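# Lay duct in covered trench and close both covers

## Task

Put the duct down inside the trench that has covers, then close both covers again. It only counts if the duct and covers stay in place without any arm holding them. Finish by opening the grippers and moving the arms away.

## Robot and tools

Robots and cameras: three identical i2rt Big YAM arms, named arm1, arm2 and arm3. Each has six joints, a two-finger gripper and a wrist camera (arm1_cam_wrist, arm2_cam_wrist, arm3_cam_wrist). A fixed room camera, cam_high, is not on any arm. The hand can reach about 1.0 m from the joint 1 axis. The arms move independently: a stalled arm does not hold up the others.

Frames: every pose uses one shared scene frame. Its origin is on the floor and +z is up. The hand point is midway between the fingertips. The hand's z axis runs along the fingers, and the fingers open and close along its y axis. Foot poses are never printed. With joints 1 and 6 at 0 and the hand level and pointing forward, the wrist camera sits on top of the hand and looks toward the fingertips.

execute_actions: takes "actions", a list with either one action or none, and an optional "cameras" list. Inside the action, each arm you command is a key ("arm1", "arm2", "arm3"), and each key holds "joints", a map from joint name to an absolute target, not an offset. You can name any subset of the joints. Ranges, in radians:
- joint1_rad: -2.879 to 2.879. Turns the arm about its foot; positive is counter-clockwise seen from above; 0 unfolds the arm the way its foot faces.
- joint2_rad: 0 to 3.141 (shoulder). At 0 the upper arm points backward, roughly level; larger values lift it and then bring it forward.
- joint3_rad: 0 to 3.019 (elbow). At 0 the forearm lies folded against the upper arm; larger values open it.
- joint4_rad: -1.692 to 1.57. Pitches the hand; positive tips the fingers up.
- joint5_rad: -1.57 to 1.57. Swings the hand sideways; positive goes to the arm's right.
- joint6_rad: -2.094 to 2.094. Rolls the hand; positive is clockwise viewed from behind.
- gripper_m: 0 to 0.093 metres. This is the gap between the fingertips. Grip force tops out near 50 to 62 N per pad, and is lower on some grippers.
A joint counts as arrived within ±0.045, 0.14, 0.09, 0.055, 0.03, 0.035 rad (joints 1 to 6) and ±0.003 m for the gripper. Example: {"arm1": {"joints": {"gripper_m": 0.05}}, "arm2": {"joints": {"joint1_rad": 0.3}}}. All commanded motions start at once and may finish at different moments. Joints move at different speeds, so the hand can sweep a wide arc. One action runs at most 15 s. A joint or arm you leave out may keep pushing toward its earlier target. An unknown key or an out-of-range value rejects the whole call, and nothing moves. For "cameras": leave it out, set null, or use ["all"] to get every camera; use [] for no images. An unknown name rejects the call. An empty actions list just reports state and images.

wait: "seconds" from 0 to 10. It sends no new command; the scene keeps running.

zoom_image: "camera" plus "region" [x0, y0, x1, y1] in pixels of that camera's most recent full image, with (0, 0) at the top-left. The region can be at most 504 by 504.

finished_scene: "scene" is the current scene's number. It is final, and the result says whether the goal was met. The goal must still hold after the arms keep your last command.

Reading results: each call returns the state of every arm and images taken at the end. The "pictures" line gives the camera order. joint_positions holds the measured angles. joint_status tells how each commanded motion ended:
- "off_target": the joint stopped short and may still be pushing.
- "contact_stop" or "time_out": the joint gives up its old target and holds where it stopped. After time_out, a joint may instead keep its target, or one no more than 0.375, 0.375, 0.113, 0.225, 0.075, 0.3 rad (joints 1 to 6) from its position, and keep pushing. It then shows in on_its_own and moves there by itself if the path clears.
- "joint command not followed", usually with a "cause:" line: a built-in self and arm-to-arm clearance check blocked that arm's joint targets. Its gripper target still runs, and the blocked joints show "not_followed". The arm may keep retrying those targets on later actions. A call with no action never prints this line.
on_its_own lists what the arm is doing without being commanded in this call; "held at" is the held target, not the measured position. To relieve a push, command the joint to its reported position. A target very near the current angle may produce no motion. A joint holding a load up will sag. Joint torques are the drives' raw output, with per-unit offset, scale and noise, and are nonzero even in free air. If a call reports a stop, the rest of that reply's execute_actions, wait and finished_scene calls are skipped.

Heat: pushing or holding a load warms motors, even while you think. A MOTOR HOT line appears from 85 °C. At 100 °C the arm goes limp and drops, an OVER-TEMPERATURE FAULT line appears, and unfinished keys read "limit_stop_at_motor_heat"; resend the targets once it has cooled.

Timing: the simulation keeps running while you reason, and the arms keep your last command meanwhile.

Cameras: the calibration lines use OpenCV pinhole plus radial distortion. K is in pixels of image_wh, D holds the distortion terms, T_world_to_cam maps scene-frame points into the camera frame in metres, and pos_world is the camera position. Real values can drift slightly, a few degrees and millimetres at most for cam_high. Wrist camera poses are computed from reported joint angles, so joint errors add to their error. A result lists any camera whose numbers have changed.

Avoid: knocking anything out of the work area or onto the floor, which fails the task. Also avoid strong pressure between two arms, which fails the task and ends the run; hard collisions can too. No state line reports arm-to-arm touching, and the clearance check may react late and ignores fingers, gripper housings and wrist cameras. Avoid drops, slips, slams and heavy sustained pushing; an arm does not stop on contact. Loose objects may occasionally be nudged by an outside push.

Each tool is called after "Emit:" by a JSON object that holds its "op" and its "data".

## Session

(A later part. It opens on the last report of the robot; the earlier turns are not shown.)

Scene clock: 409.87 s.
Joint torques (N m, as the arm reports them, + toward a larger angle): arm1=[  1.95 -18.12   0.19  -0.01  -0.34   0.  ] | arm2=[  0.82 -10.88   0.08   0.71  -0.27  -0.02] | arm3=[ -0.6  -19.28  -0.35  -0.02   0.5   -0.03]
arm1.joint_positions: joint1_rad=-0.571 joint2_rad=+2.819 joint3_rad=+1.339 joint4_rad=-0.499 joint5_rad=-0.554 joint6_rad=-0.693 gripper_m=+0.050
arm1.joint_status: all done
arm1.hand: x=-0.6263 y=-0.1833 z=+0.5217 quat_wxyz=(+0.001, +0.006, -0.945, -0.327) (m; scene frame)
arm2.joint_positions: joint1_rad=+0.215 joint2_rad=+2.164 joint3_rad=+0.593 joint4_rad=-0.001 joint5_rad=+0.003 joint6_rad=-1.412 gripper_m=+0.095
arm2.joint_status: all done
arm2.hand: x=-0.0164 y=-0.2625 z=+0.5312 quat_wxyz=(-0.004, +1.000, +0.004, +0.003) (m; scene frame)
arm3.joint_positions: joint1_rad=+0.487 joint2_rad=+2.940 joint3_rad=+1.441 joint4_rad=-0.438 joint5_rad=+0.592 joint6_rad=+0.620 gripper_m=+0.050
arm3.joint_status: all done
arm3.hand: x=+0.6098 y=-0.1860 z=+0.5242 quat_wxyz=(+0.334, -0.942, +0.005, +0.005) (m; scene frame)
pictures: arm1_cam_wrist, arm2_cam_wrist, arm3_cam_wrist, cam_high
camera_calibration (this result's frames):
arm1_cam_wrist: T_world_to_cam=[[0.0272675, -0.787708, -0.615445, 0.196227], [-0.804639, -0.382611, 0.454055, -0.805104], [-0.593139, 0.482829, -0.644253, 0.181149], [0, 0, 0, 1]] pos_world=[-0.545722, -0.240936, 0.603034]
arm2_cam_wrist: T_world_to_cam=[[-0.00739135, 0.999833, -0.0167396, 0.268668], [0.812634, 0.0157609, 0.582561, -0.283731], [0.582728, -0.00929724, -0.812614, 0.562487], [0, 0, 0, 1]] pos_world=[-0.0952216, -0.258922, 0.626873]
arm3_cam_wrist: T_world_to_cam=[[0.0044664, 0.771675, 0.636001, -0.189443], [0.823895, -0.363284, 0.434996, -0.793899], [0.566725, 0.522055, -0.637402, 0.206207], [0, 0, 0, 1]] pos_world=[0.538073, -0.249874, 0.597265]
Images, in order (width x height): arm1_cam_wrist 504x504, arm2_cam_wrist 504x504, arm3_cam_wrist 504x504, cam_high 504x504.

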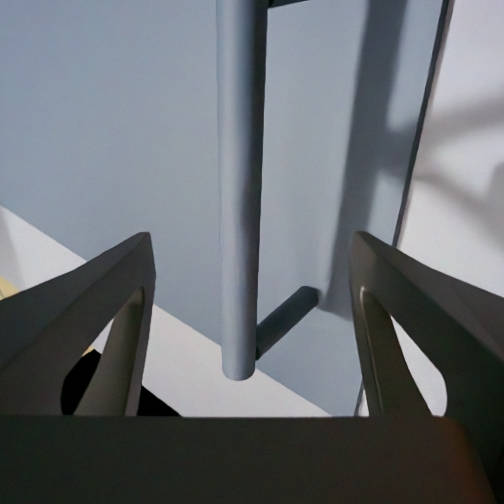

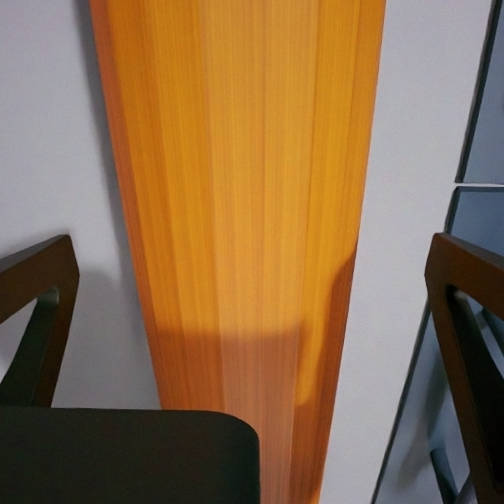

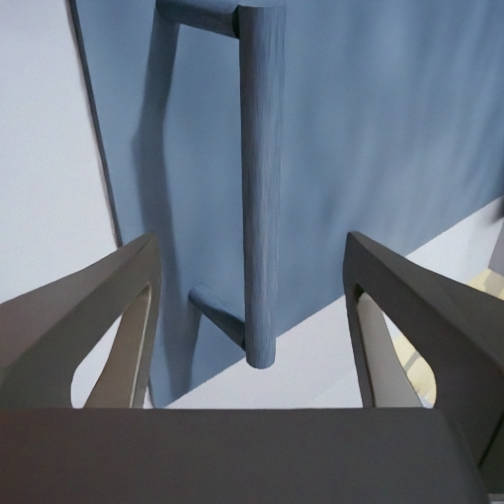

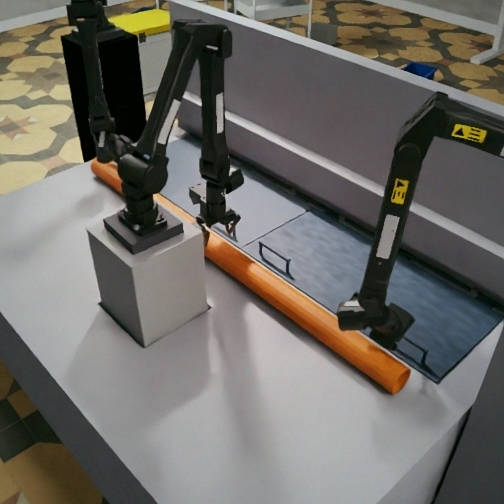

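Emit:
{"op": "execute_actions", "data": {"actions": [{"arm1":{"joints":{"joint1_rad":-0.534,"joint2_rad":2.868,"joint3_rad":1.359,"joint4_rad":-0.448,"joint5_rad":-0.570,"joint6_rad":-0.652}},"arm3":{"joints":{"joint1_rad":0.449,"joint2_rad":2.995,"joint3_rad":1.464,"joint4_rad":-0.388,"joint5_rad":0.605,"joint6_rad":0.573}},"arm2":{"joints":{"joint2_rad":2.30,"joint3_rad":0.636,"joint4_rad":0.10}}}]}}

Scene clock: 413.03 s.
Joint torques (N m, as the arm reports them, + toward a larger angle): arm1=[  1.28 -18.11  -0.17  -0.09  -0.35  -0.02] | arm2=[  0.29 -11.79  -0.5    0.61  -0.14  -0.04] | arm3=[ -0.85 -18.88  -0.48   0.     0.49  -0.03]
arm1.joint_positions: joint1_rad=-0.544 joint2_rad=+2.861 joint3_rad=+1.355 joint4_rad=-0.455 joint5_rad=-0.565 joint6_rad=-0.661 gripper_m=+0.050
arm1.joint_status: all done
arm1.hand: x=-0.6262 y=-0.1707 z=+0.5039 quat_wxyz=(+0.001, +0.005, -0.945, -0.327) (m; scene frame)
arm2.joint_positions: joint1_rad=+0.215 joint2_rad=+2.295 joint3_rad=+0.633 joint4_rad=+0.083 joint5_rad=+0.000 joint6_rad=-1.412 gripper_m=+0.095
arm2.joint_status: all done
arm2.hand: x=-0.0162 y=-0.2655 z=+0.4954 quat_wxyz=(+0.001, +1.000, +0.004, +0.002) (m; scene frame)
arm3.joint_positions: joint1_rad=+0.458 joint2_rad=+2.984 joint3_rad=+1.464 joint4_rad=-0.397 joint5_rad=+0.603 joint6_rad=+0.583 gripper_m=+0.050
arm3.joint_status: all done
arm3.hand: x=+0.6099 y=-0.1726 z=+0.5063 quat_wxyz=(+0.334, -0.942, +0.004, +0.006) (m; scene frame)
pictures: arm1_cam_wrist, arm2_cam_wrist, arm3_cam_wrist, cam_high
camera_calibration (this result's frames):
arm1_cam_wrist: T_world_to_cam=[[0.0256904, -0.788309, -0.614743, 0.193777], [-0.805489, -0.380525, 0.4543, -0.79238], [-0.592054, 0.483497, -0.64475, 0.16471], [0, 0, 0, 1]] pos_world=[-0.545714, -0.228401, 0.585298]
arm2_cam_wrist: T_world_to_cam=[[-0.00776966, 0.999655, -0.0250725, 0.275148], [0.813386, 0.0209028, 0.581348, -0.260982], [0.581672, -0.0158768, -0.813269, 0.531766], [0, 0, 0, 1]] pos_world=[-0.0948967, -0.261156, 0.591088]
arm3_cam_wrist: T_world_to_cam=[[0.00207633, 0.771874, 0.635772, -0.186803], [0.824769, -0.360831, 0.435381, -0.78169], [0.565466, 0.523461, -0.637367, 0.188824], [0, 0, 0, 1]] pos_world=[0.538328, -0.236711, 0.579447]
Images, in order (width x height): arm1_cam_wrist 504x504, arm2_cam_wrist 504x504, arm3_cam_wrist 504x504, cam_high 504x504.

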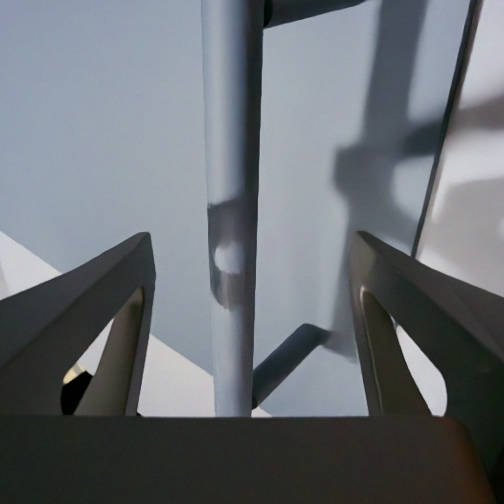

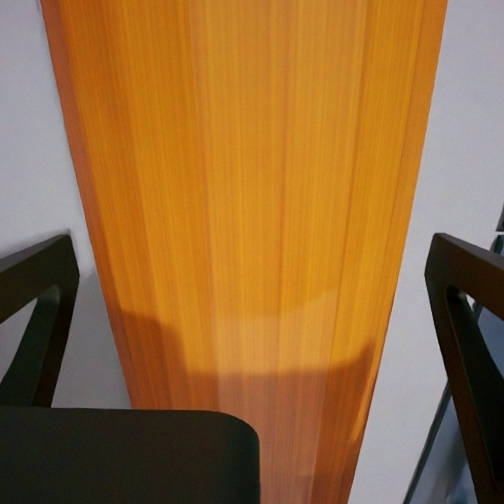

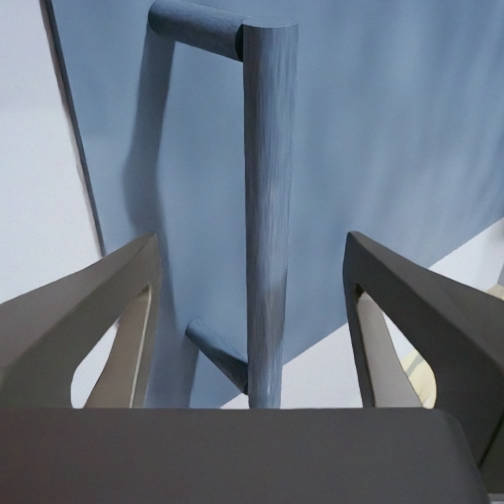

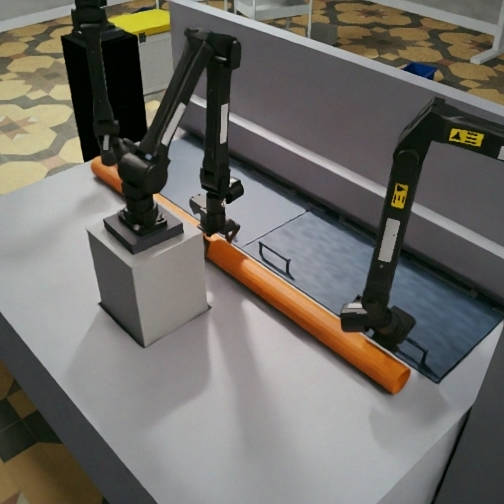

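Emit:
{"op": "zoom_image", "data": {"camera": "arm1_cam_wrist", "region": [130, 180, 380, 430]}}

Emit:
{"op": "zoom_image", "data": {"camera": "arm3_cam_wrist", "region": [130, 180, 380, 430]}}

Region (130, 180, 380, 430) of arm1_cam_wrist's 504x504 image, scaled by 2.016, with more detail than that image has.

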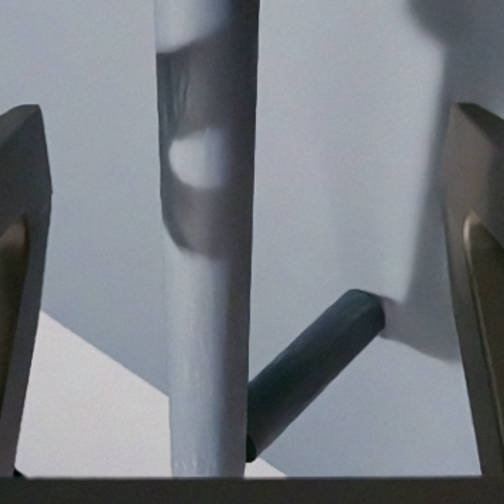

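Region (130, 180, 380, 430) of arm3_cam_wrist's 504x504 image, scaled by 2.016, with more detail than that image has.

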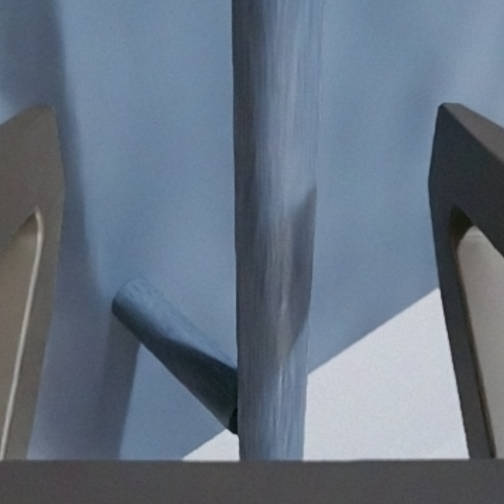

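Emit:
{"op": "execute_actions", "data": {"actions": [{"arm1":{"joints":{"joint1_rad":-0.513,"joint2_rad":2.901,"joint3_rad":1.372,"joint4_rad":-0.414,"joint5_rad":-0.579,"joint6_rad":-0.627,"gripper_m":0.036}},"arm3":{"joints":{"joint1_rad":0.427,"joint2_rad":3.028,"joint3_rad":1.482,"joint4_rad":-0.357,"joint5_rad":0.613,"joint6_rad":0.545,"gripper_m":0.036}},"arm2":{"joints":{"gripper_m":0.04}}}]}}

Scene clock: 433.47 s.
Joint torques (N m, as the arm reports them, + toward a larger angle): arm1=[  1.18 -17.66  -0.07   0.05  -0.36  -0.01] | arm2=[  0.29 -11.77  -0.43   0.64  -0.14  -0.01] | arm3=[ -0.97 -18.19  -0.38   0.1    0.51  -0.03]
arm1.joint_positions: joint1_rad=-0.525 joint2_rad=+2.892 joint3_rad=+1.367 joint4_rad=-0.421 joint5_rad=-0.574 joint6_rad=-0.636 gripper_m=+0.036
arm1.joint_status: all done
arm1.hand: x=-0.6263 y=-0.1617 z=+0.4912 quat_wxyz=(-0.001, +0.004, -0.945, -0.327) (m; scene frame)
arm2.joint_positions: joint1_rad=+0.215 joint2_rad=+2.295 joint3_rad=+0.632 joint4_rad=+0.084 joint5_rad=+0.000 joint6_rad=-1.414 gripper_m=+0.074
arm2.joint_status: gripper_m off_target (ended at +0.074, target +0.040)
arm2.hand: x=-0.0161 y=-0.2657 z=+0.4953 quat_wxyz=(+0.001, +1.000, +0.005, +0.002) (m; scene frame)
arm3.joint_positions: joint1_rad=+0.439 joint2_rad=+3.014 joint3_rad=+1.480 joint4_rad=-0.366 joint5_rad=+0.611 joint6_rad=+0.555 gripper_m=+0.036
arm3.joint_status: all done
arm3.hand: x=+0.6096 y=-0.1639 z=+0.4940 quat_wxyz=(+0.334, -0.943, +0.002, +0.007) (m; scene frame)
pictures: arm1_cam_wrist, arm2_cam_wrist, arm3_cam_wrist, cam_high
camera_calibration (this result's frames):
arm1_cam_wrist: T_world_to_cam=[[0.0231244, -0.788516, -0.61458, 0.191271], [-0.807811, -0.376911, 0.453188, -0.783612], [-0.588988, 0.485984, -0.645687, 0.154877], [0, 0, 0, 1]] pos_world=[-0.546212, -0.2198, 0.572678]
arm2_cam_wrist: T_world_to_cam=[[-0.00929505, 0.999642, -0.02508, 0.275318], [0.813355, 0.0221483, 0.581346, -0.260621], [0.581694, -0.0149953, -0.813269, 0.531906], [0, 0, 0, 1]] pos_world=[-0.0948697, -0.261471, 0.590999]
arm3_cam_wrist: T_world_to_cam=[[-0.000658528, 0.772343, 0.635205, -0.183657], [0.827142, -0.35656, 0.434398, -0.773158], [0.561993, 0.525691, -0.638602, 0.179674], [0, 0, 0, 1]] pos_world=[0.538414, -0.228285, 0.567258]
Images, in order (width x height): arm1_cam_wrist 504x504, arm2_cam_wrist 504x504, arm3_cam_wrist 504x504, cam_high 504x504.

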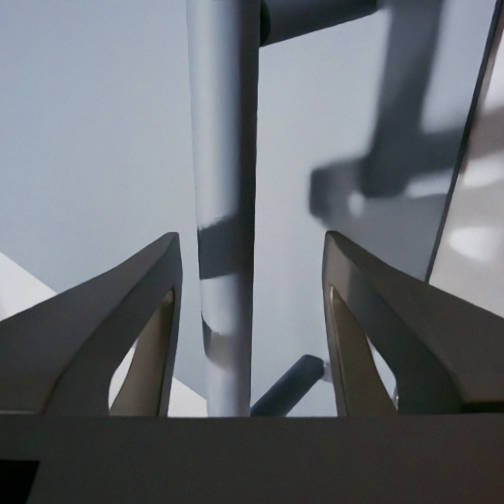

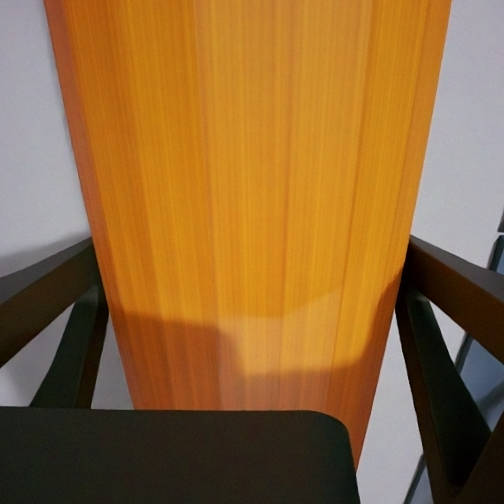

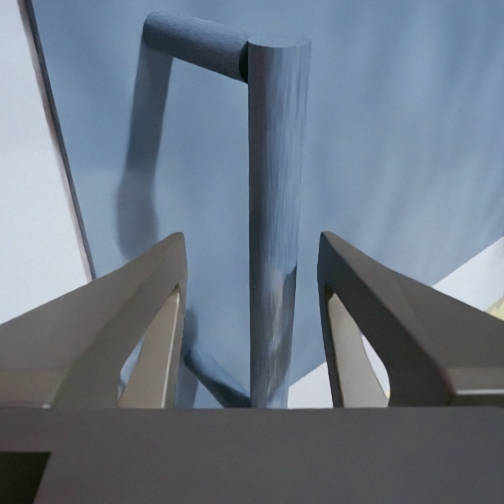

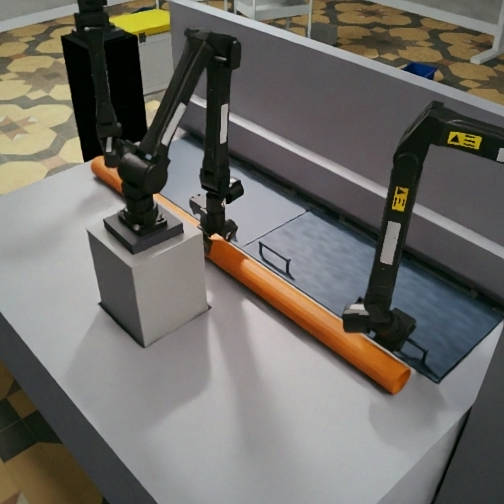

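Emit:
{"op": "execute_actions", "data": {"actions": [{"arm1":{"joints":{"gripper_m":0.0}},"arm3":{"joints":{"gripper_m":0.0}}}], "cameras": ["arm1_cam_wrist","arm3_cam_wrist"]}}

Scene clock: 436.63 s.
Joint torques (N m, as the arm reports them, + toward a larger angle): arm1=[  1.1  -17.48   0.24   0.31   0.34  -0.05] | arm2=[  0.37 -12.14  -0.42   0.65  -0.14  -0.03] | arm3=[ -0.79 -18.1   -0.06   0.09  -0.32  -0.03]
arm1.joint_positions: joint1_rad=-0.521 joint2_rad=+2.892 joint3_rad=+1.364 joint4_rad=-0.427 joint5_rad=-0.595 joint6_rad=-0.629 gripper_m=+0.011
arm1.joint_status: gripper_m off_target (ended at +0.011, target +0.000)
arm1.hand: x=-0.6269 y=-0.1565 z=+0.4938 quat_wxyz=(-0.001, -0.001, -0.941, -0.338) (m; scene frame)
arm2.joint_positions: joint1_rad=+0.215 joint2_rad=+2.295 joint3_rad=+0.632 joint4_rad=+0.084 joint5_rad=+0.000 joint6_rad=-1.414 gripper_m=+0.074
arm2.joint_status: not commanded
arm2.hand: x=-0.0161 y=-0.2657 z=+0.4953 quat_wxyz=(+0.001, +1.000, +0.005, +0.002) (m; scene frame)
arm3.joint_positions: joint1_rad=+0.436 joint2_rad=+3.014 joint3_rad=+1.476 joint4_rad=-0.368 joint5_rad=+0.630 joint6_rad=+0.554 gripper_m=+0.010
arm3.joint_status: gripper_m off_target (ended at +0.010, target +0.000)
arm3.hand: x=+0.6104 y=-0.1594 z=+0.4963 quat_wxyz=(+0.343, -0.939, +0.000, +0.009) (m; scene frame)
pictures: arm1_cam_wrist, arm3_cam_wrist
camera_calibration (this result's frames):
arm1_cam_wrist: T_world_to_cam=[[0.0136241, -0.774574, -0.632337, 0.202064], [-0.810101, -0.379252, 0.447106, -0.782088], [-0.586132, 0.506165, -0.63265, 0.15219], [0, 0, 0, 1]] pos_world=[-0.547121, -0.217128, 0.573732]
arm3_cam_wrist: T_world_to_cam=[[-0.00321168, 0.759644, 0.650331, -0.196541], [0.829458, -0.361229, 0.426043, -0.771221], [0.558559, 0.540791, -0.628933, 0.177986], [0, 0, 0, 1]] pos_world=[0.539649, -0.225539, 0.568332]
Images, in order (width x height): arm1_cam_wrist 504x504, arm3_cam_wrist 504x504.

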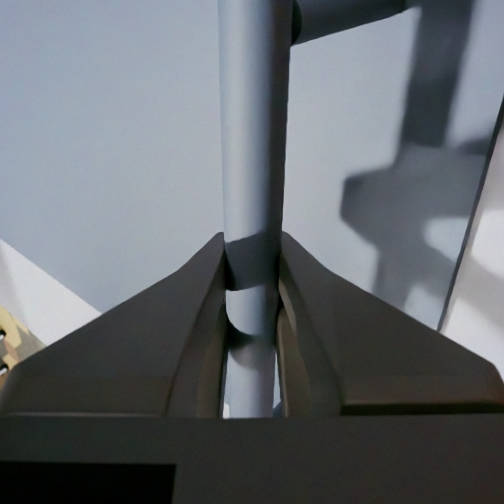

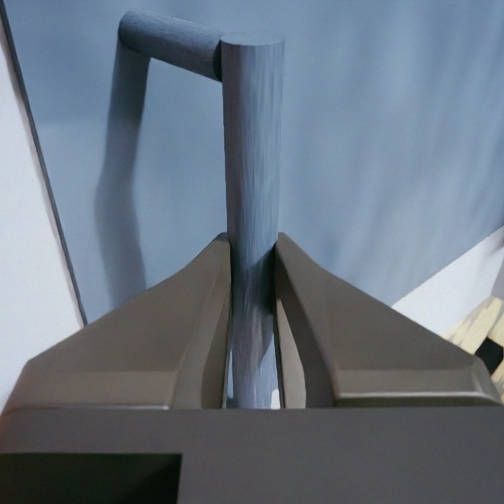

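Emit:
{"op": "execute_actions", "data": {"actions": [{"arm1":{"joints":{"joint1_rad":-0.465,"joint2_rad":2.744,"joint3_rad":1.189,"joint4_rad":-0.290,"joint5_rad":-0.493,"joint6_rad":-0.537}},"arm3":{"joints":{"joint1_rad":0.372,"joint2_rad":2.865,"joint3_rad":1.291,"joint4_rad":-0.227,"joint5_rad":0.513,"joint6_rad":0.447}}}]}}

Scene clock: 465.30 s.
Joint torques (N m, as the arm reports them, + toward a larger angle): arm1=[  0.81 -24.97  -5.45  -1.37  -0.78  -0.15] | arm2=[  0.28 -11.79  -0.46   0.65  -0.14  -0.03] | arm3=[ -0.28 -25.62  -5.12  -1.59   1.1    0.03]
arm1.joint_positions: joint1_rad=-0.471 joint2_rad=+2.819 joint3_rad=+1.247 joint4_rad=-0.259 joint5_rad=-0.473 joint6_rad=-0.528 gripper_m=+0.011
arm1.joint_status: all done
arm1.hand: x=-0.6281 y=-0.1567 z=+0.5027 quat_wxyz=(+0.001, +0.001, -0.965, -0.261) (m; scene frame)
arm2.joint_positions: joint1_rad=+0.215 joint2_rad=+2.295 joint3_rad=+0.632 joint4_rad=+0.084 joint5_rad=+0.000 joint6_rad=-1.414 gripper_m=+0.074
arm2.joint_status: not commanded
arm2.hand: x=-0.0161 y=-0.2657 z=+0.4953 quat_wxyz=(+0.001, +1.000, +0.005, +0.002) (m; scene frame)
arm3.joint_positions: joint1_rad=+0.378 joint2_rad=+2.935 joint3_rad=+1.348 joint4_rad=-0.196 joint5_rad=+0.495 joint6_rad=+0.450 gripper_m=+0.010
arm3.joint_status: all done
arm3.hand: x=+0.6118 y=-0.1579 z=+0.5071 quat_wxyz=(+0.263, -0.965, +0.005, +0.006) (m; scene frame)
pictures: arm1_cam_wrist, arm2_cam_wrist, arm3_cam_wrist, cam_high
camera_calibration (this result's frames):
arm1_cam_wrist: T_world_to_cam=[[0.0171042, -0.865898, -0.499928, 0.128837], [-0.80692, -0.307205, 0.504485, -0.802664], [-0.590413, 0.394773, -0.703965, 0.172919], [0, 0, 0, 1]] pos_world=[-0.547796, -0.203287, 0.591071]
arm2_cam_wrist: T_world_to_cam=[[-0.00929505, 0.999642, -0.02508, 0.275318], [0.813355, 0.0221483, 0.581346, -0.260621], [0.581694, -0.0149953, -0.813269, 0.531906], [0, 0, 0, 1]] pos_world=[-0.0948697, -0.261471, 0.590999]
arm3_cam_wrist: T_world_to_cam=[[0.00294842, 0.857292, 0.514823, -0.124371], [0.825458, -0.292684, 0.482655, -0.791831], [0.564456, 0.423541, -0.708521, 0.201422], [0, 0, 0, 1]] pos_world=[0.540296, -0.210444, 0.588921]
Images, in order (width x height): arm1_cam_wrist 504x504, arm2_cam_wrist 504x504, arm3_cam_wrist 504x504, cam_high 504x504.

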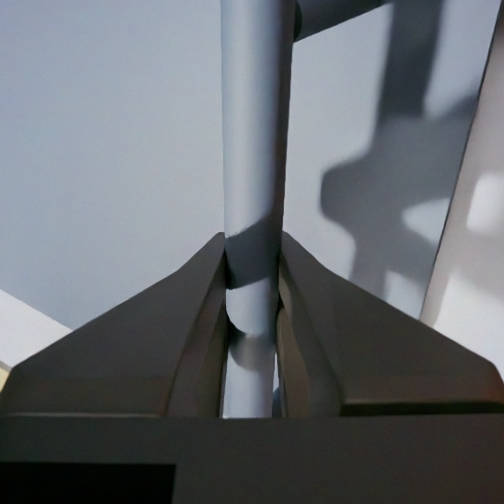

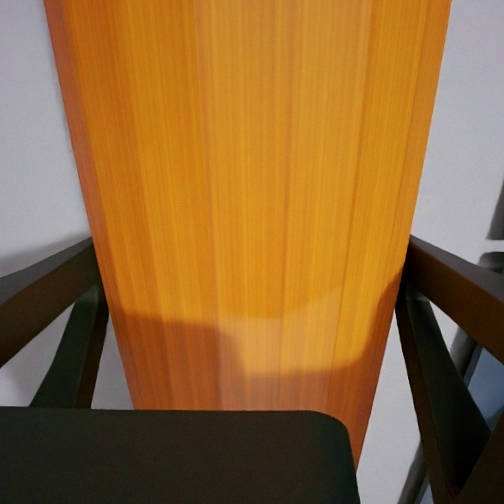

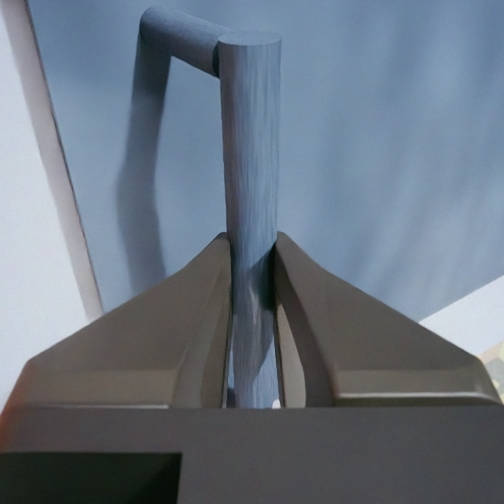

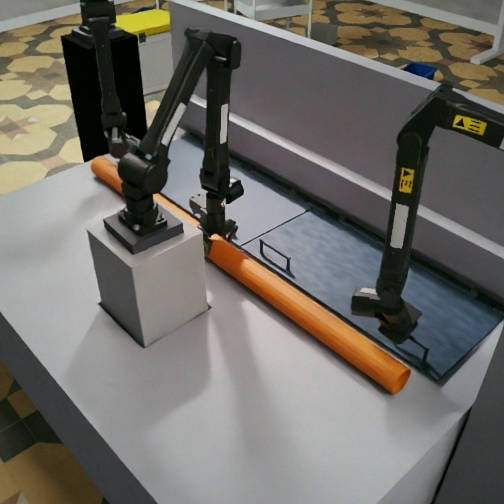

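Emit:
{"op": "execute_actions", "data": {"actions": [{"arm1":{"joints":{"joint1_rad":-0.310,"joint2_rad":2.515,"joint3_rad":0.959,"joint4_rad":-0.109,"joint5_rad":-0.305,"joint6_rad":-0.357}},"arm3":{"joints":{"joint1_rad":0.213,"joint2_rad":2.644,"joint3_rad":1.060,"joint4_rad":-0.057,"joint5_rad":0.313,"joint6_rad":0.270}}}]}}

Scene clock: 493.07 s.
Joint torques (N m, as the arm reports them, + toward a larger angle): arm1=[  2.29 -22.62  -3.13  -0.35  -1.08  -0.12] | arm2=[  0.24 -12.01  -0.32   0.57  -0.15  -0.02] | arm3=[ -1.63 -24.04  -3.29  -0.46   1.28   0.03]
arm1.joint_positions: joint1_rad=-0.336 joint2_rad=+2.575 joint3_rad=+0.990 joint4_rad=-0.094 joint5_rad=-0.273 joint6_rad=-0.347 gripper_m=+0.011
arm1.joint_status: joint5_rad off_target (ended at -0.273, target -0.305); the others done
arm1.hand: x=-0.6277 y=-0.1404 z=+0.5739 quat_wxyz=(+0.006, +0.002, -0.990, -0.142) (m; scene frame)
arm2.joint_positions: joint1_rad=+0.215 joint2_rad=+2.295 joint3_rad=+0.632 joint4_rad=+0.084 joint5_rad=+0.000 joint6_rad=-1.414 gripper_m=+0.074
arm2.joint_status: not commanded
arm2.hand: x=-0.0161 y=-0.2657 z=+0.4953 quat_wxyz=(+0.001, +1.000, +0.005, +0.002) (m; scene frame)
arm3.joint_positions: joint1_rad=+0.232 joint2_rad=+2.704 joint3_rad=+1.093 joint4_rad=-0.044 joint5_rad=+0.287 joint6_rad=+0.271 gripper_m=+0.010
arm3.joint_status: all done
arm3.hand: x=+0.6097 y=-0.1388 z=+0.5774 quat_wxyz=(+0.148, -0.989, +0.009, -0.003) (m; scene frame)
pictures: arm1_cam_wrist, arm2_cam_wrist, arm3_cam_wrist, cam_high
camera_calibration (this result's frames):
arm1_cam_wrist: T_world_to_cam=[[0.0187267, -0.960523, -0.277571, 0.0386931], [-0.800401, -0.180774, 0.571559, -0.84988], [-0.599173, 0.211465, -0.772188, 0.224799], [0, 0, 0, 1]] pos_world=[-0.546275, -0.164007, 0.670084]
arm2_cam_wrist: T_world_to_cam=[[-0.00929505, 0.999642, -0.02508, 0.275318], [0.813355, 0.0221483, 0.581346, -0.260621], [0.581694, -0.0149953, -0.813269, 0.531906], [0, 0, 0, 1]] pos_world=[-0.0948697, -0.261471, 0.590999]
arm3_cam_wrist: T_world_to_cam=[[0.0071423, 0.954056, 0.299542, -0.041738], [0.815551, -0.178894, 0.550339, -0.835656], [0.578641, 0.240361, -0.77936, 0.251192], [0, 0, 0, 1]] pos_world=[0.536469, -0.17005, 0.668165]
Images, in order (width x height): arm1_cam_wrist 504x504, arm2_cam_wrist 504x504, arm3_cam_wrist 504x504, cam_high 504x504.

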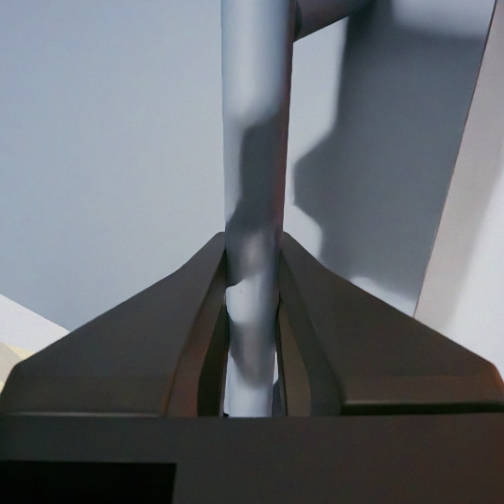

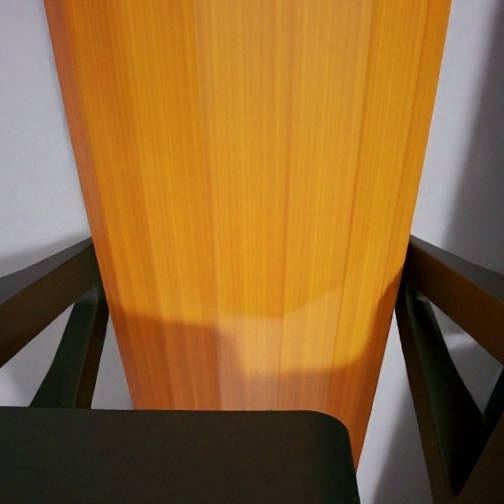

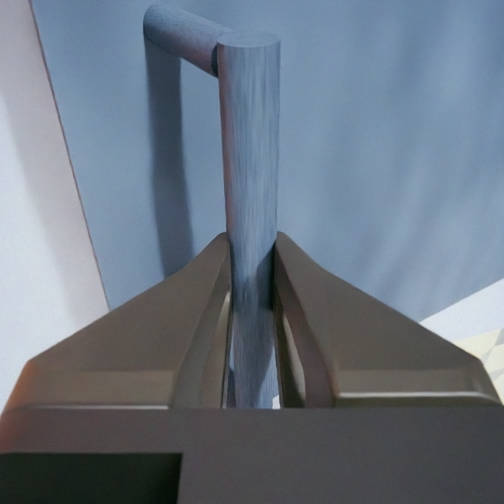

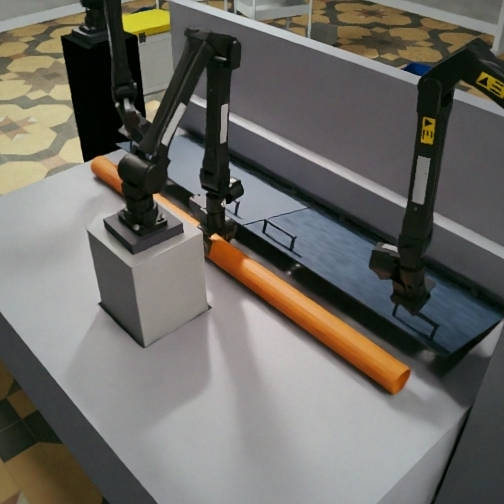

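Emit:
{"op": "execute_actions", "data": {"actions": [{"arm1":{"joints":{"joint1_rad":-0.078,"joint2_rad":2.290,"joint3_rad":0.788,"joint4_rad":-0.033,"joint5_rad":-0.066,"joint6_rad":-0.116}},"arm3":{"joints":{"joint1_rad":-0.017,"joint2_rad":2.428,"joint3_rad":0.895,"joint4_rad":0.010,"joint5_rad":0.063,"joint6_rad":0.032}}}]}}

Scene clock: 506.30 s.
Joint torques (N m, as the arm reports them, + toward a larger angle): arm1=[  3.26 -20.22  -0.58   0.24  -1.03  -0.08] | arm2=[  0.05 -11.85  -0.45   0.66  -0.16  -0.01] | arm3=[ -2.44 -22.58  -0.96  -0.11   1.08   0.01]
arm1.joint_positions: joint1_rad=-0.119 joint2_rad=+2.338 joint3_rad=+0.795 joint4_rad=-0.027 joint5_rad=-0.030 joint6_rad=-0.110 gripper_m=+0.011
arm1.joint_status: joint5_rad time_out (moved +0.243 of +0.207); the others done
arm1.on_its_own: joint5_rad reads -0.030 and still pushes toward -0.066 since a time_out
arm1.hand: x=-0.6276 y=-0.1053 z=+0.6455 quat_wxyz=(-0.001, +0.000, -1.000, -0.011) (m; scene frame)
arm2.joint_positions: joint1_rad=+0.215 joint2_rad=+2.295 joint3_rad=+0.632 joint4_rad=+0.084 joint5_rad=+0.000 joint6_rad=-1.414 gripper_m=+0.074
arm2.joint_status: not commanded
arm2.hand: x=-0.0161 y=-0.2657 z=+0.4953 quat_wxyz=(+0.001, +1.000, +0.005, +0.002) (m; scene frame)
arm3.joint_positions: joint1_rad=+0.011 joint2_rad=+2.485 joint3_rad=+0.902 joint4_rad=+0.020 joint5_rad=+0.037 joint6_rad=+0.033 gripper_m=+0.010
arm3.joint_status: all done
arm3.hand: x=+0.6091 y=-0.1011 z=+0.6475 quat_wxyz=(+0.017, -1.000, +0.007, +0.005) (m; scene frame)
pictures: arm1_cam_wrist, arm2_cam_wrist, arm3_cam_wrist, cam_high
camera_calibration (this result's frames):
arm1_cam_wrist: T_world_to_cam=[[0.0155164, -0.999722, -0.0177482, -0.081569], [-0.810007, -0.0229747, 0.585969, -0.883138], [-0.586214, 0.00528401, -0.810139, 0.283645], [0, 0, 0, 1]] pos_world=[-0.547806, -0.103335, 0.745836]
arm2_cam_wrist: T_world_to_cam=[[-0.00929505, 0.999642, -0.02508, 0.275318], [0.813355, 0.0221483, 0.581346, -0.260621], [0.581694, -0.0149953, -0.813269, 0.531906], [0, 0, 0, 1]] pos_world=[-0.0948697, -0.261471, 0.590999]
arm3_cam_wrist: T_world_to_cam=[[0.00431914, 0.999117, 0.041802, 0.0744685], [0.826026, -0.0271253, 0.562979, -0.866287], [0.563616, 0.0320979, -0.825413, 0.315001], [0, 0, 0, 1]] pos_world=[0.537714, -0.108012, 0.744594]
Images, in order (width x height): arm1_cam_wrist 504x504, arm2_cam_wrist 504x504, arm3_cam_wrist 504x504, cam_high 504x504.

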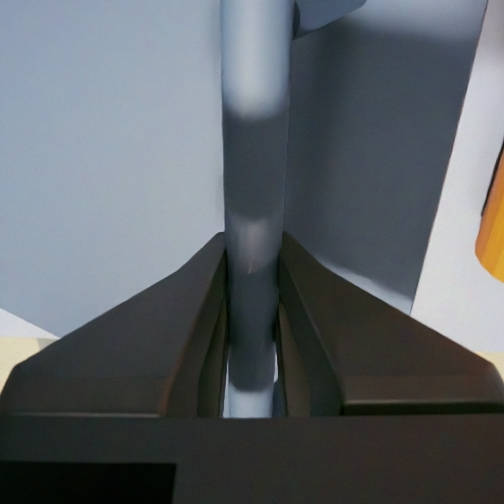

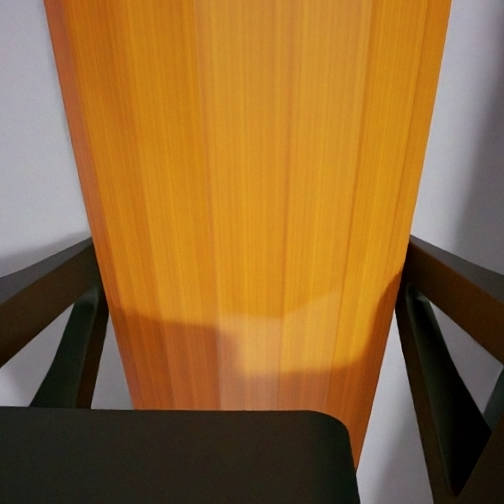

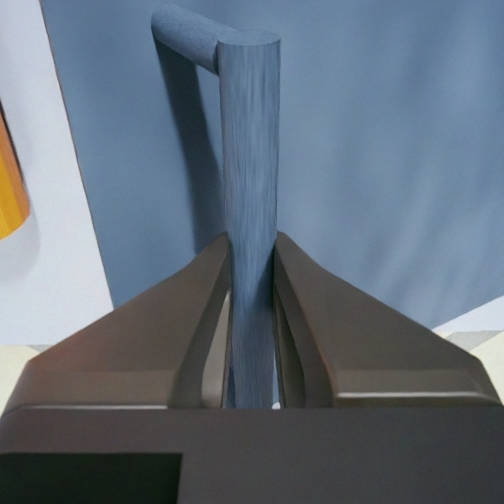

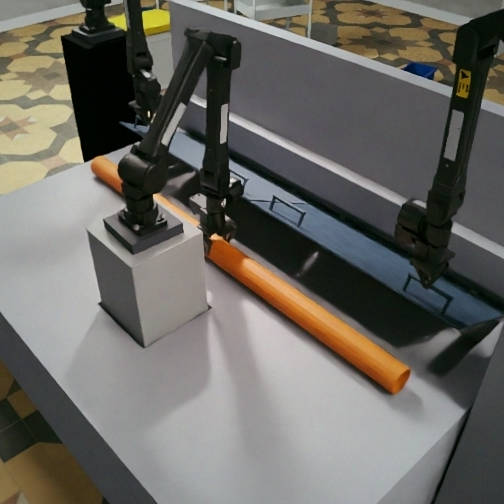

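Emit:
{"op": "zoom_image", "data": {"camera": "cam_high", "region": [200, 150, 504, 400]}}

Region (200, 150, 504, 400) of cam_high's 504x504 image, scaled by 1.658, with more detail than that image has; it fills the top 414 rows of this view, and the rest is white.

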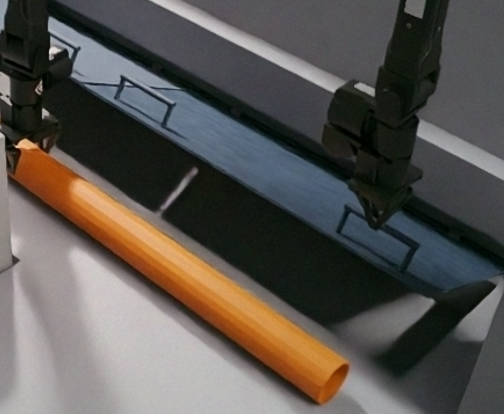

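Emit:
{"op": "execute_actions", "data": {"actions": [{"arm1":{"joints":{"joint1_rad":0.241,"joint2_rad":2.096,"joint3_rad":0.776,"joint4_rad":-0.226,"joint5_rad":0.230,"joint6_rad":0.204}},"arm3":{"joints":{"joint1_rad":-0.290,"joint2_rad":2.272,"joint3_rad":0.894,"joint4_rad":-0.163,"joint5_rad":-0.196,"joint6_rad":-0.252}}}]}}

Scene clock: 542.73 s.
Joint torques (N m, as the arm reports them, + toward a larger angle): arm1=[  4.26 -19.82   2.65   0.81  -0.59  -0.03] | arm2=[  0.53 -12.3   -0.34   0.68  -0.12  -0.02] | arm3=[ -4.07 -22.94   1.81   0.41   0.78  -0.1 ]
arm1.joint_positions: joint1_rad=+0.187 joint2_rad=+2.146 joint3_rad=+0.760 joint4_rad=-0.236 joint5_rad=+0.258 joint6_rad=+0.207 gripper_m=+0.011
arm1.joint_status: joint1_rad time_out (moved +0.306 of +0.360); the others done
arm1.on_its_own: joint1_rad reads +0.187 and still pushes toward +0.241 since a time_out
arm1.hand: x=-0.6256 y=-0.0484 z=+0.7128 quat_wxyz=(+0.000, -0.002, -0.991, +0.135) (m; scene frame)
arm2.joint_positions: joint1_rad=+0.215 joint2_rad=+2.295 joint3_rad=+0.632 joint4_rad=+0.084 joint5_rad=+0.000 joint6_rad=-1.414 gripper_m=+0.074
arm2.joint_status: not commanded
arm2.hand: x=-0.0161 y=-0.2657 z=+0.4953 quat_wxyz=(+0.001, +1.000, +0.005, +0.002) (m; scene frame)
arm3.joint_positions: joint1_rad=-0.245 joint2_rad=+2.335 joint3_rad=+0.876 joint4_rad=-0.167 joint5_rad=-0.220 joint6_rad=-0.241 gripper_m=+0.010
arm3.joint_status: joint1_rad time_out (moved -0.255 of -0.301); the others done
arm3.on_its_own: joint1_rad reads -0.245 and still pushes toward -0.290 since a time_out
arm3.hand: x=+0.6086 y=-0.0523 z=+0.7034 quat_wxyz=(-0.114, -0.993, +0.000, +0.000) (m; scene frame)
pictures: arm1_cam_wrist, arm2_cam_wrist, arm3_cam_wrist, cam_high
camera_calibration (this result's frames):
arm1_cam_wrist: T_world_to_cam=[[0.0116082, -0.962392, 0.271416, -0.230308], [-0.808447, 0.150705, 0.568948, -0.898154], [-0.588454, -0.22603, -0.776294, 0.302285], [0, 0, 0, 1]] pos_world=[-0.545556, -0.0179648, 0.808173]
arm2_cam_wrist: T_world_to_cam=[[-0.00929505, 0.999642, -0.02508, 0.275318], [0.813355, 0.0221483, 0.581346, -0.260621], [0.581694, -0.0149953, -0.813269, 0.531906], [0, 0, 0, 1]] pos_world=[-0.0948697, -0.261471, 0.590999]
arm3_cam_wrist: T_world_to_cam=[[-0.00905198, 0.975471, -0.219943, 0.214323], [0.820845, 0.132864, 0.555482, -0.879222], [0.571079, -0.175511, -0.801913, 0.32796], [0, 0, 0, 1]] pos_world=[0.536354, -0.0346884, 0.798527]
Images, in order (width x height): arm1_cam_wrist 504x504, arm2_cam_wrist 504x504, arm3_cam_wrist 504x504, cam_high 504x504.

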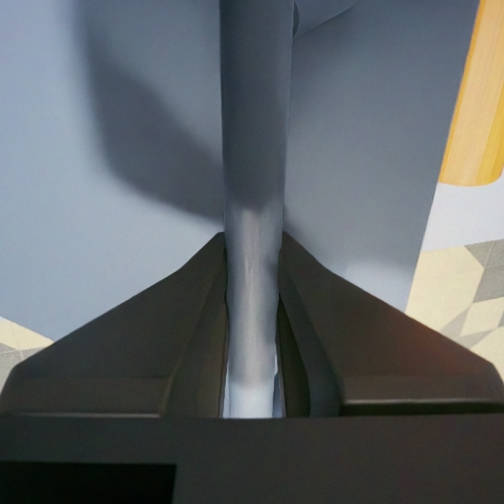

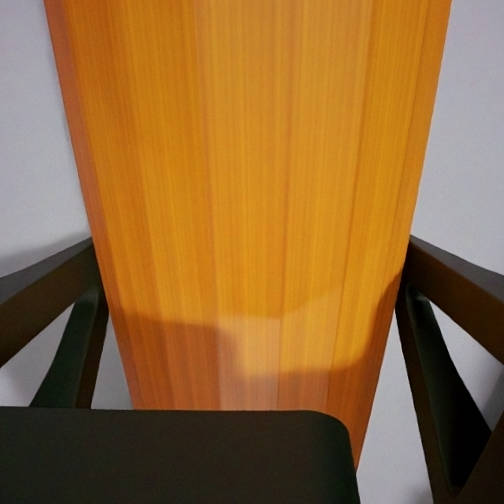

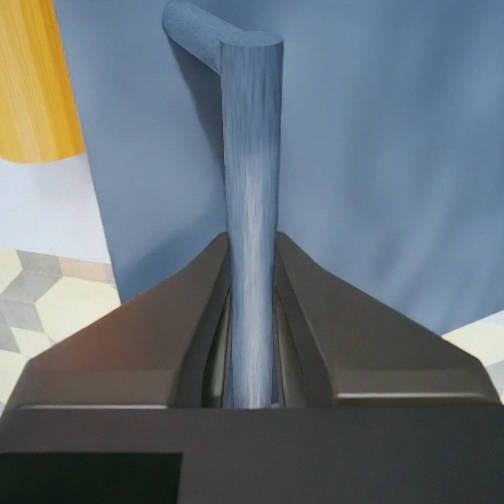

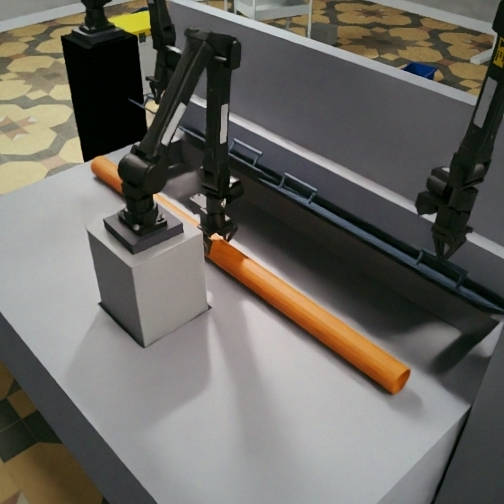

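Emit:
{"op": "zoom_image", "data": {"camera": "cam_high", "region": [220, 150, 504, 400]}}

Region (220, 150, 504, 400) of cam_high's 504x504 image, scaled by 1.775, with more detail than that image has; it fills the top 444 rows of this view, and the rest is white.

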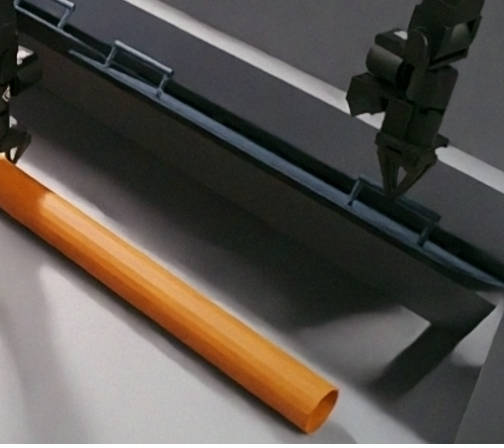

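Emit:
{"op": "execute_actions", "data": {"actions": [{"arm1":{"joints":{"joint1_rad":0.445,"joint2_rad":2.013,"joint3_rad":0.833,"joint4_rad":-0.457,"joint5_rad":0.298,"joint6_rad":0.424}},"arm3":{"joints":{"joint1_rad":-0.489,"joint2_rad":2.194,"joint3_rad":0.949,"joint4_rad":-0.388,"joint5_rad":-0.280,"joint6_rad":-0.458}}}]}}

Scene clock: 579.67 s.
Joint torques (N m, as the arm reports them, + toward a larger angle): arm1=[  3.98 -18.14   5.06  -0.28  -0.8    0.01] | arm2=[  0.65 -11.67  -0.43   0.65  -0.15   0.01] | arm3=[ -4.22 -21.21   4.    -0.15   1.14  -0.09]
arm1.joint_positions: joint1_rad=+0.395 joint2_rad=+2.045 joint3_rad=+0.802 joint4_rad=-0.445 joint5_rad=+0.335 joint6_rad=+0.425 gripper_m=+0.011
arm1.joint_status: joint1_rad time_out (moved +0.208 of +0.258); joint5_rad time_out (moved +0.077 of +0.040); the others done
arm1.on_its_own: joint1_rad reads +0.395 and still pushes toward +0.445 since a time_out; joint5_rad reads +0.335 and still pushes toward +0.298 since a time_out
arm1.hand: x=-0.6259 y=+0.0140 z=+0.7563 quat_wxyz=(-0.013, +0.000, -0.984, +0.180) (m; scene frame)
arm2.joint_positions: joint1_rad=+0.215 joint2_rad=+2.295 joint3_rad=+0.632 joint4_rad=+0.084 joint5_rad=+0.000 joint6_rad=-1.414 gripper_m=+0.074
arm2.joint_status: not commanded
arm2.hand: x=-0.0161 y=-0.2657 z=+0.4953 quat_wxyz=(+0.001, +1.000, +0.005, +0.002) (m; scene frame)
arm3.joint_positions: joint1_rad=-0.440 joint2_rad=+2.235 joint3_rad=+0.914 joint4_rad=-0.384 joint5_rad=-0.315 joint6_rad=-0.450 gripper_m=+0.010
arm3.joint_status: joint1_rad time_out (moved -0.196 of -0.244); joint5_rad time_out (moved -0.094 of -0.060); the others done
arm3.on_its_own: joint1_rad reads -0.440 and still pushes toward -0.489 since a time_out; joint5_rad reads -0.315 and still pushes toward -0.280 since a time_out
arm3.hand: x=+0.6102 y=+0.0066 z=+0.7487 quat_wxyz=(-0.171, -0.985, +0.001, +0.008) (m; scene frame)
pictures: arm1_cam_wrist, arm2_cam_wrist, arm3_cam_wrist, cam_high
camera_calibration (this result's frames):
arm1_cam_wrist: T_world_to_cam=[[0.0104279, -0.933774, 0.357712, -0.24847], [-0.823349, 0.194984, 0.53299, -0.91533], [-0.56744, -0.300079, -0.766788, 0.357019], [0, 0, 0, 1]] pos_world=[-0.548458, 0.0535943, 0.8505]
arm2_cam_wrist: T_world_to_cam=[[-0.00929505, 0.999642, -0.02508, 0.275318], [0.813355, 0.0221483, 0.581346, -0.260621], [0.581694, -0.0149953, -0.813269, 0.531906], [0, 0, 0, 1]] pos_world=[-0.0948697, -0.261471, 0.590999]
arm3_cam_wrist: T_world_to_cam=[[-0.00936435, 0.944066, -0.329624, 0.249383], [0.829227, 0.191552, 0.525062, -0.896272], [0.558833, -0.268416, -0.784639, 0.368857], [0, 0, 0, 1]] pos_world=[0.539419, 0.0352561, 0.84222]
Images, in order (width x height): arm1_cam_wrist 504x504, arm2_cam_wrist 504x504, arm3_cam_wrist 504x504, cam_high 504x504.

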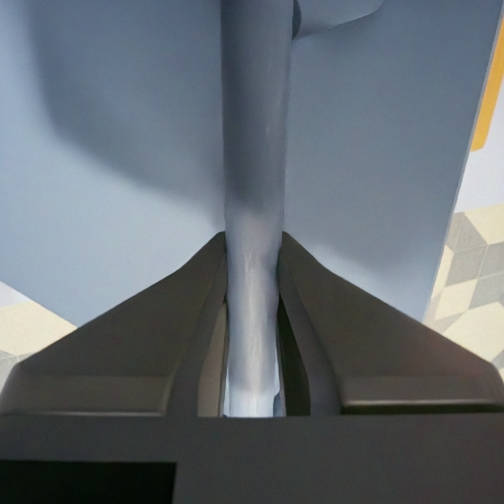

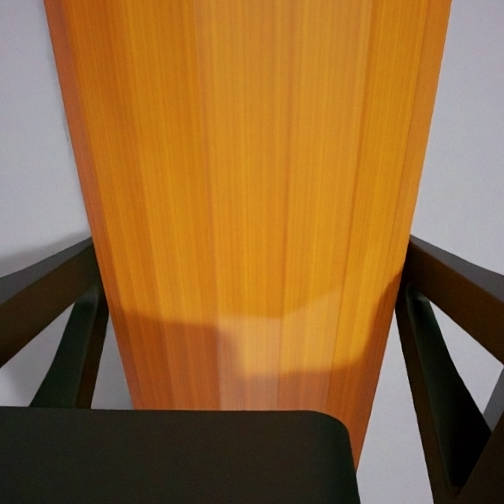

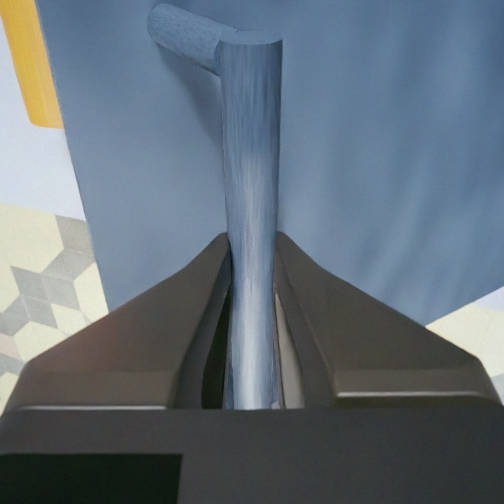

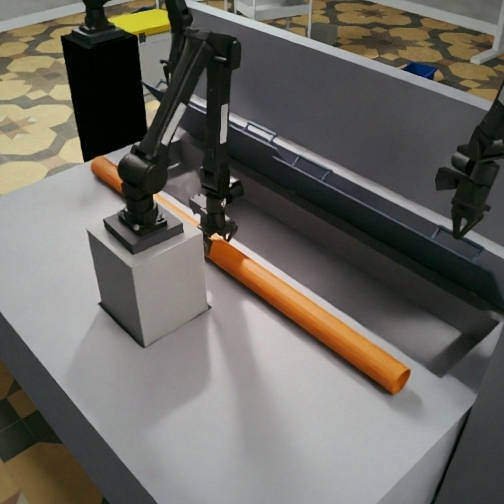

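Emit:
{"op": "zoom_image", "data": {"camera": "cam_high", "region": [260, 170, 504, 400]}}

Region (260, 170, 504, 400) of cam_high's 504x504 image, scaled by 2.066, with more detail than that image has; it fills the top 475 rows of this view, and the rest is white.

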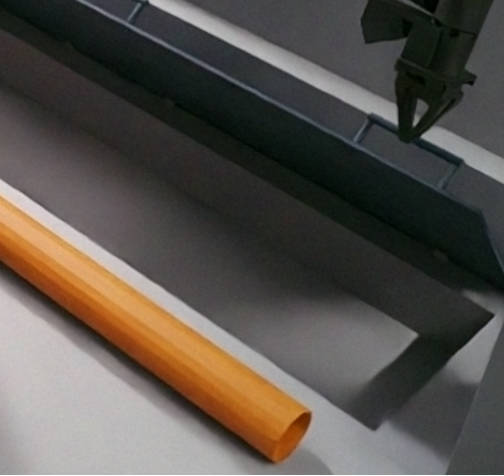

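Emit:
{"op": "zoom_image", "data": {"camera": "cam_high", "region": [400, 260, 504, 390]}}

Emit:
{"op": "zoom_image", "data": {"camera": "cam_high", "region": [140, 90, 300, 250]}}

Region (400, 260, 504, 390) of cam_high's 504x504 image, scaled by 3.877, with more detail than that image has; it fills the left 403 columns of this view, and the rest is white.

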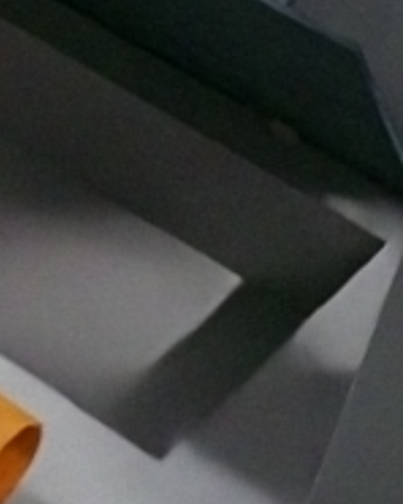

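Region (140, 90, 300, 250) of cam_high's 504x504 image, scaled by 3.150, with more detail than that image has.

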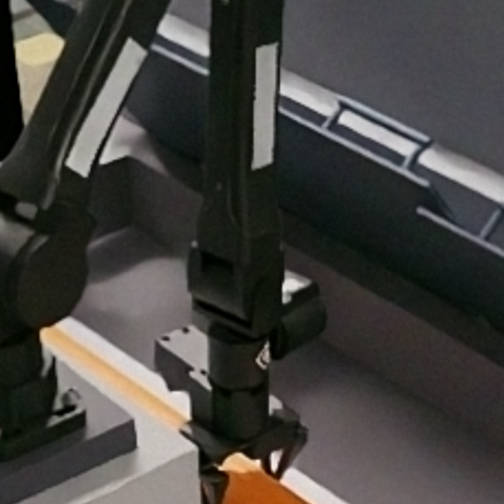

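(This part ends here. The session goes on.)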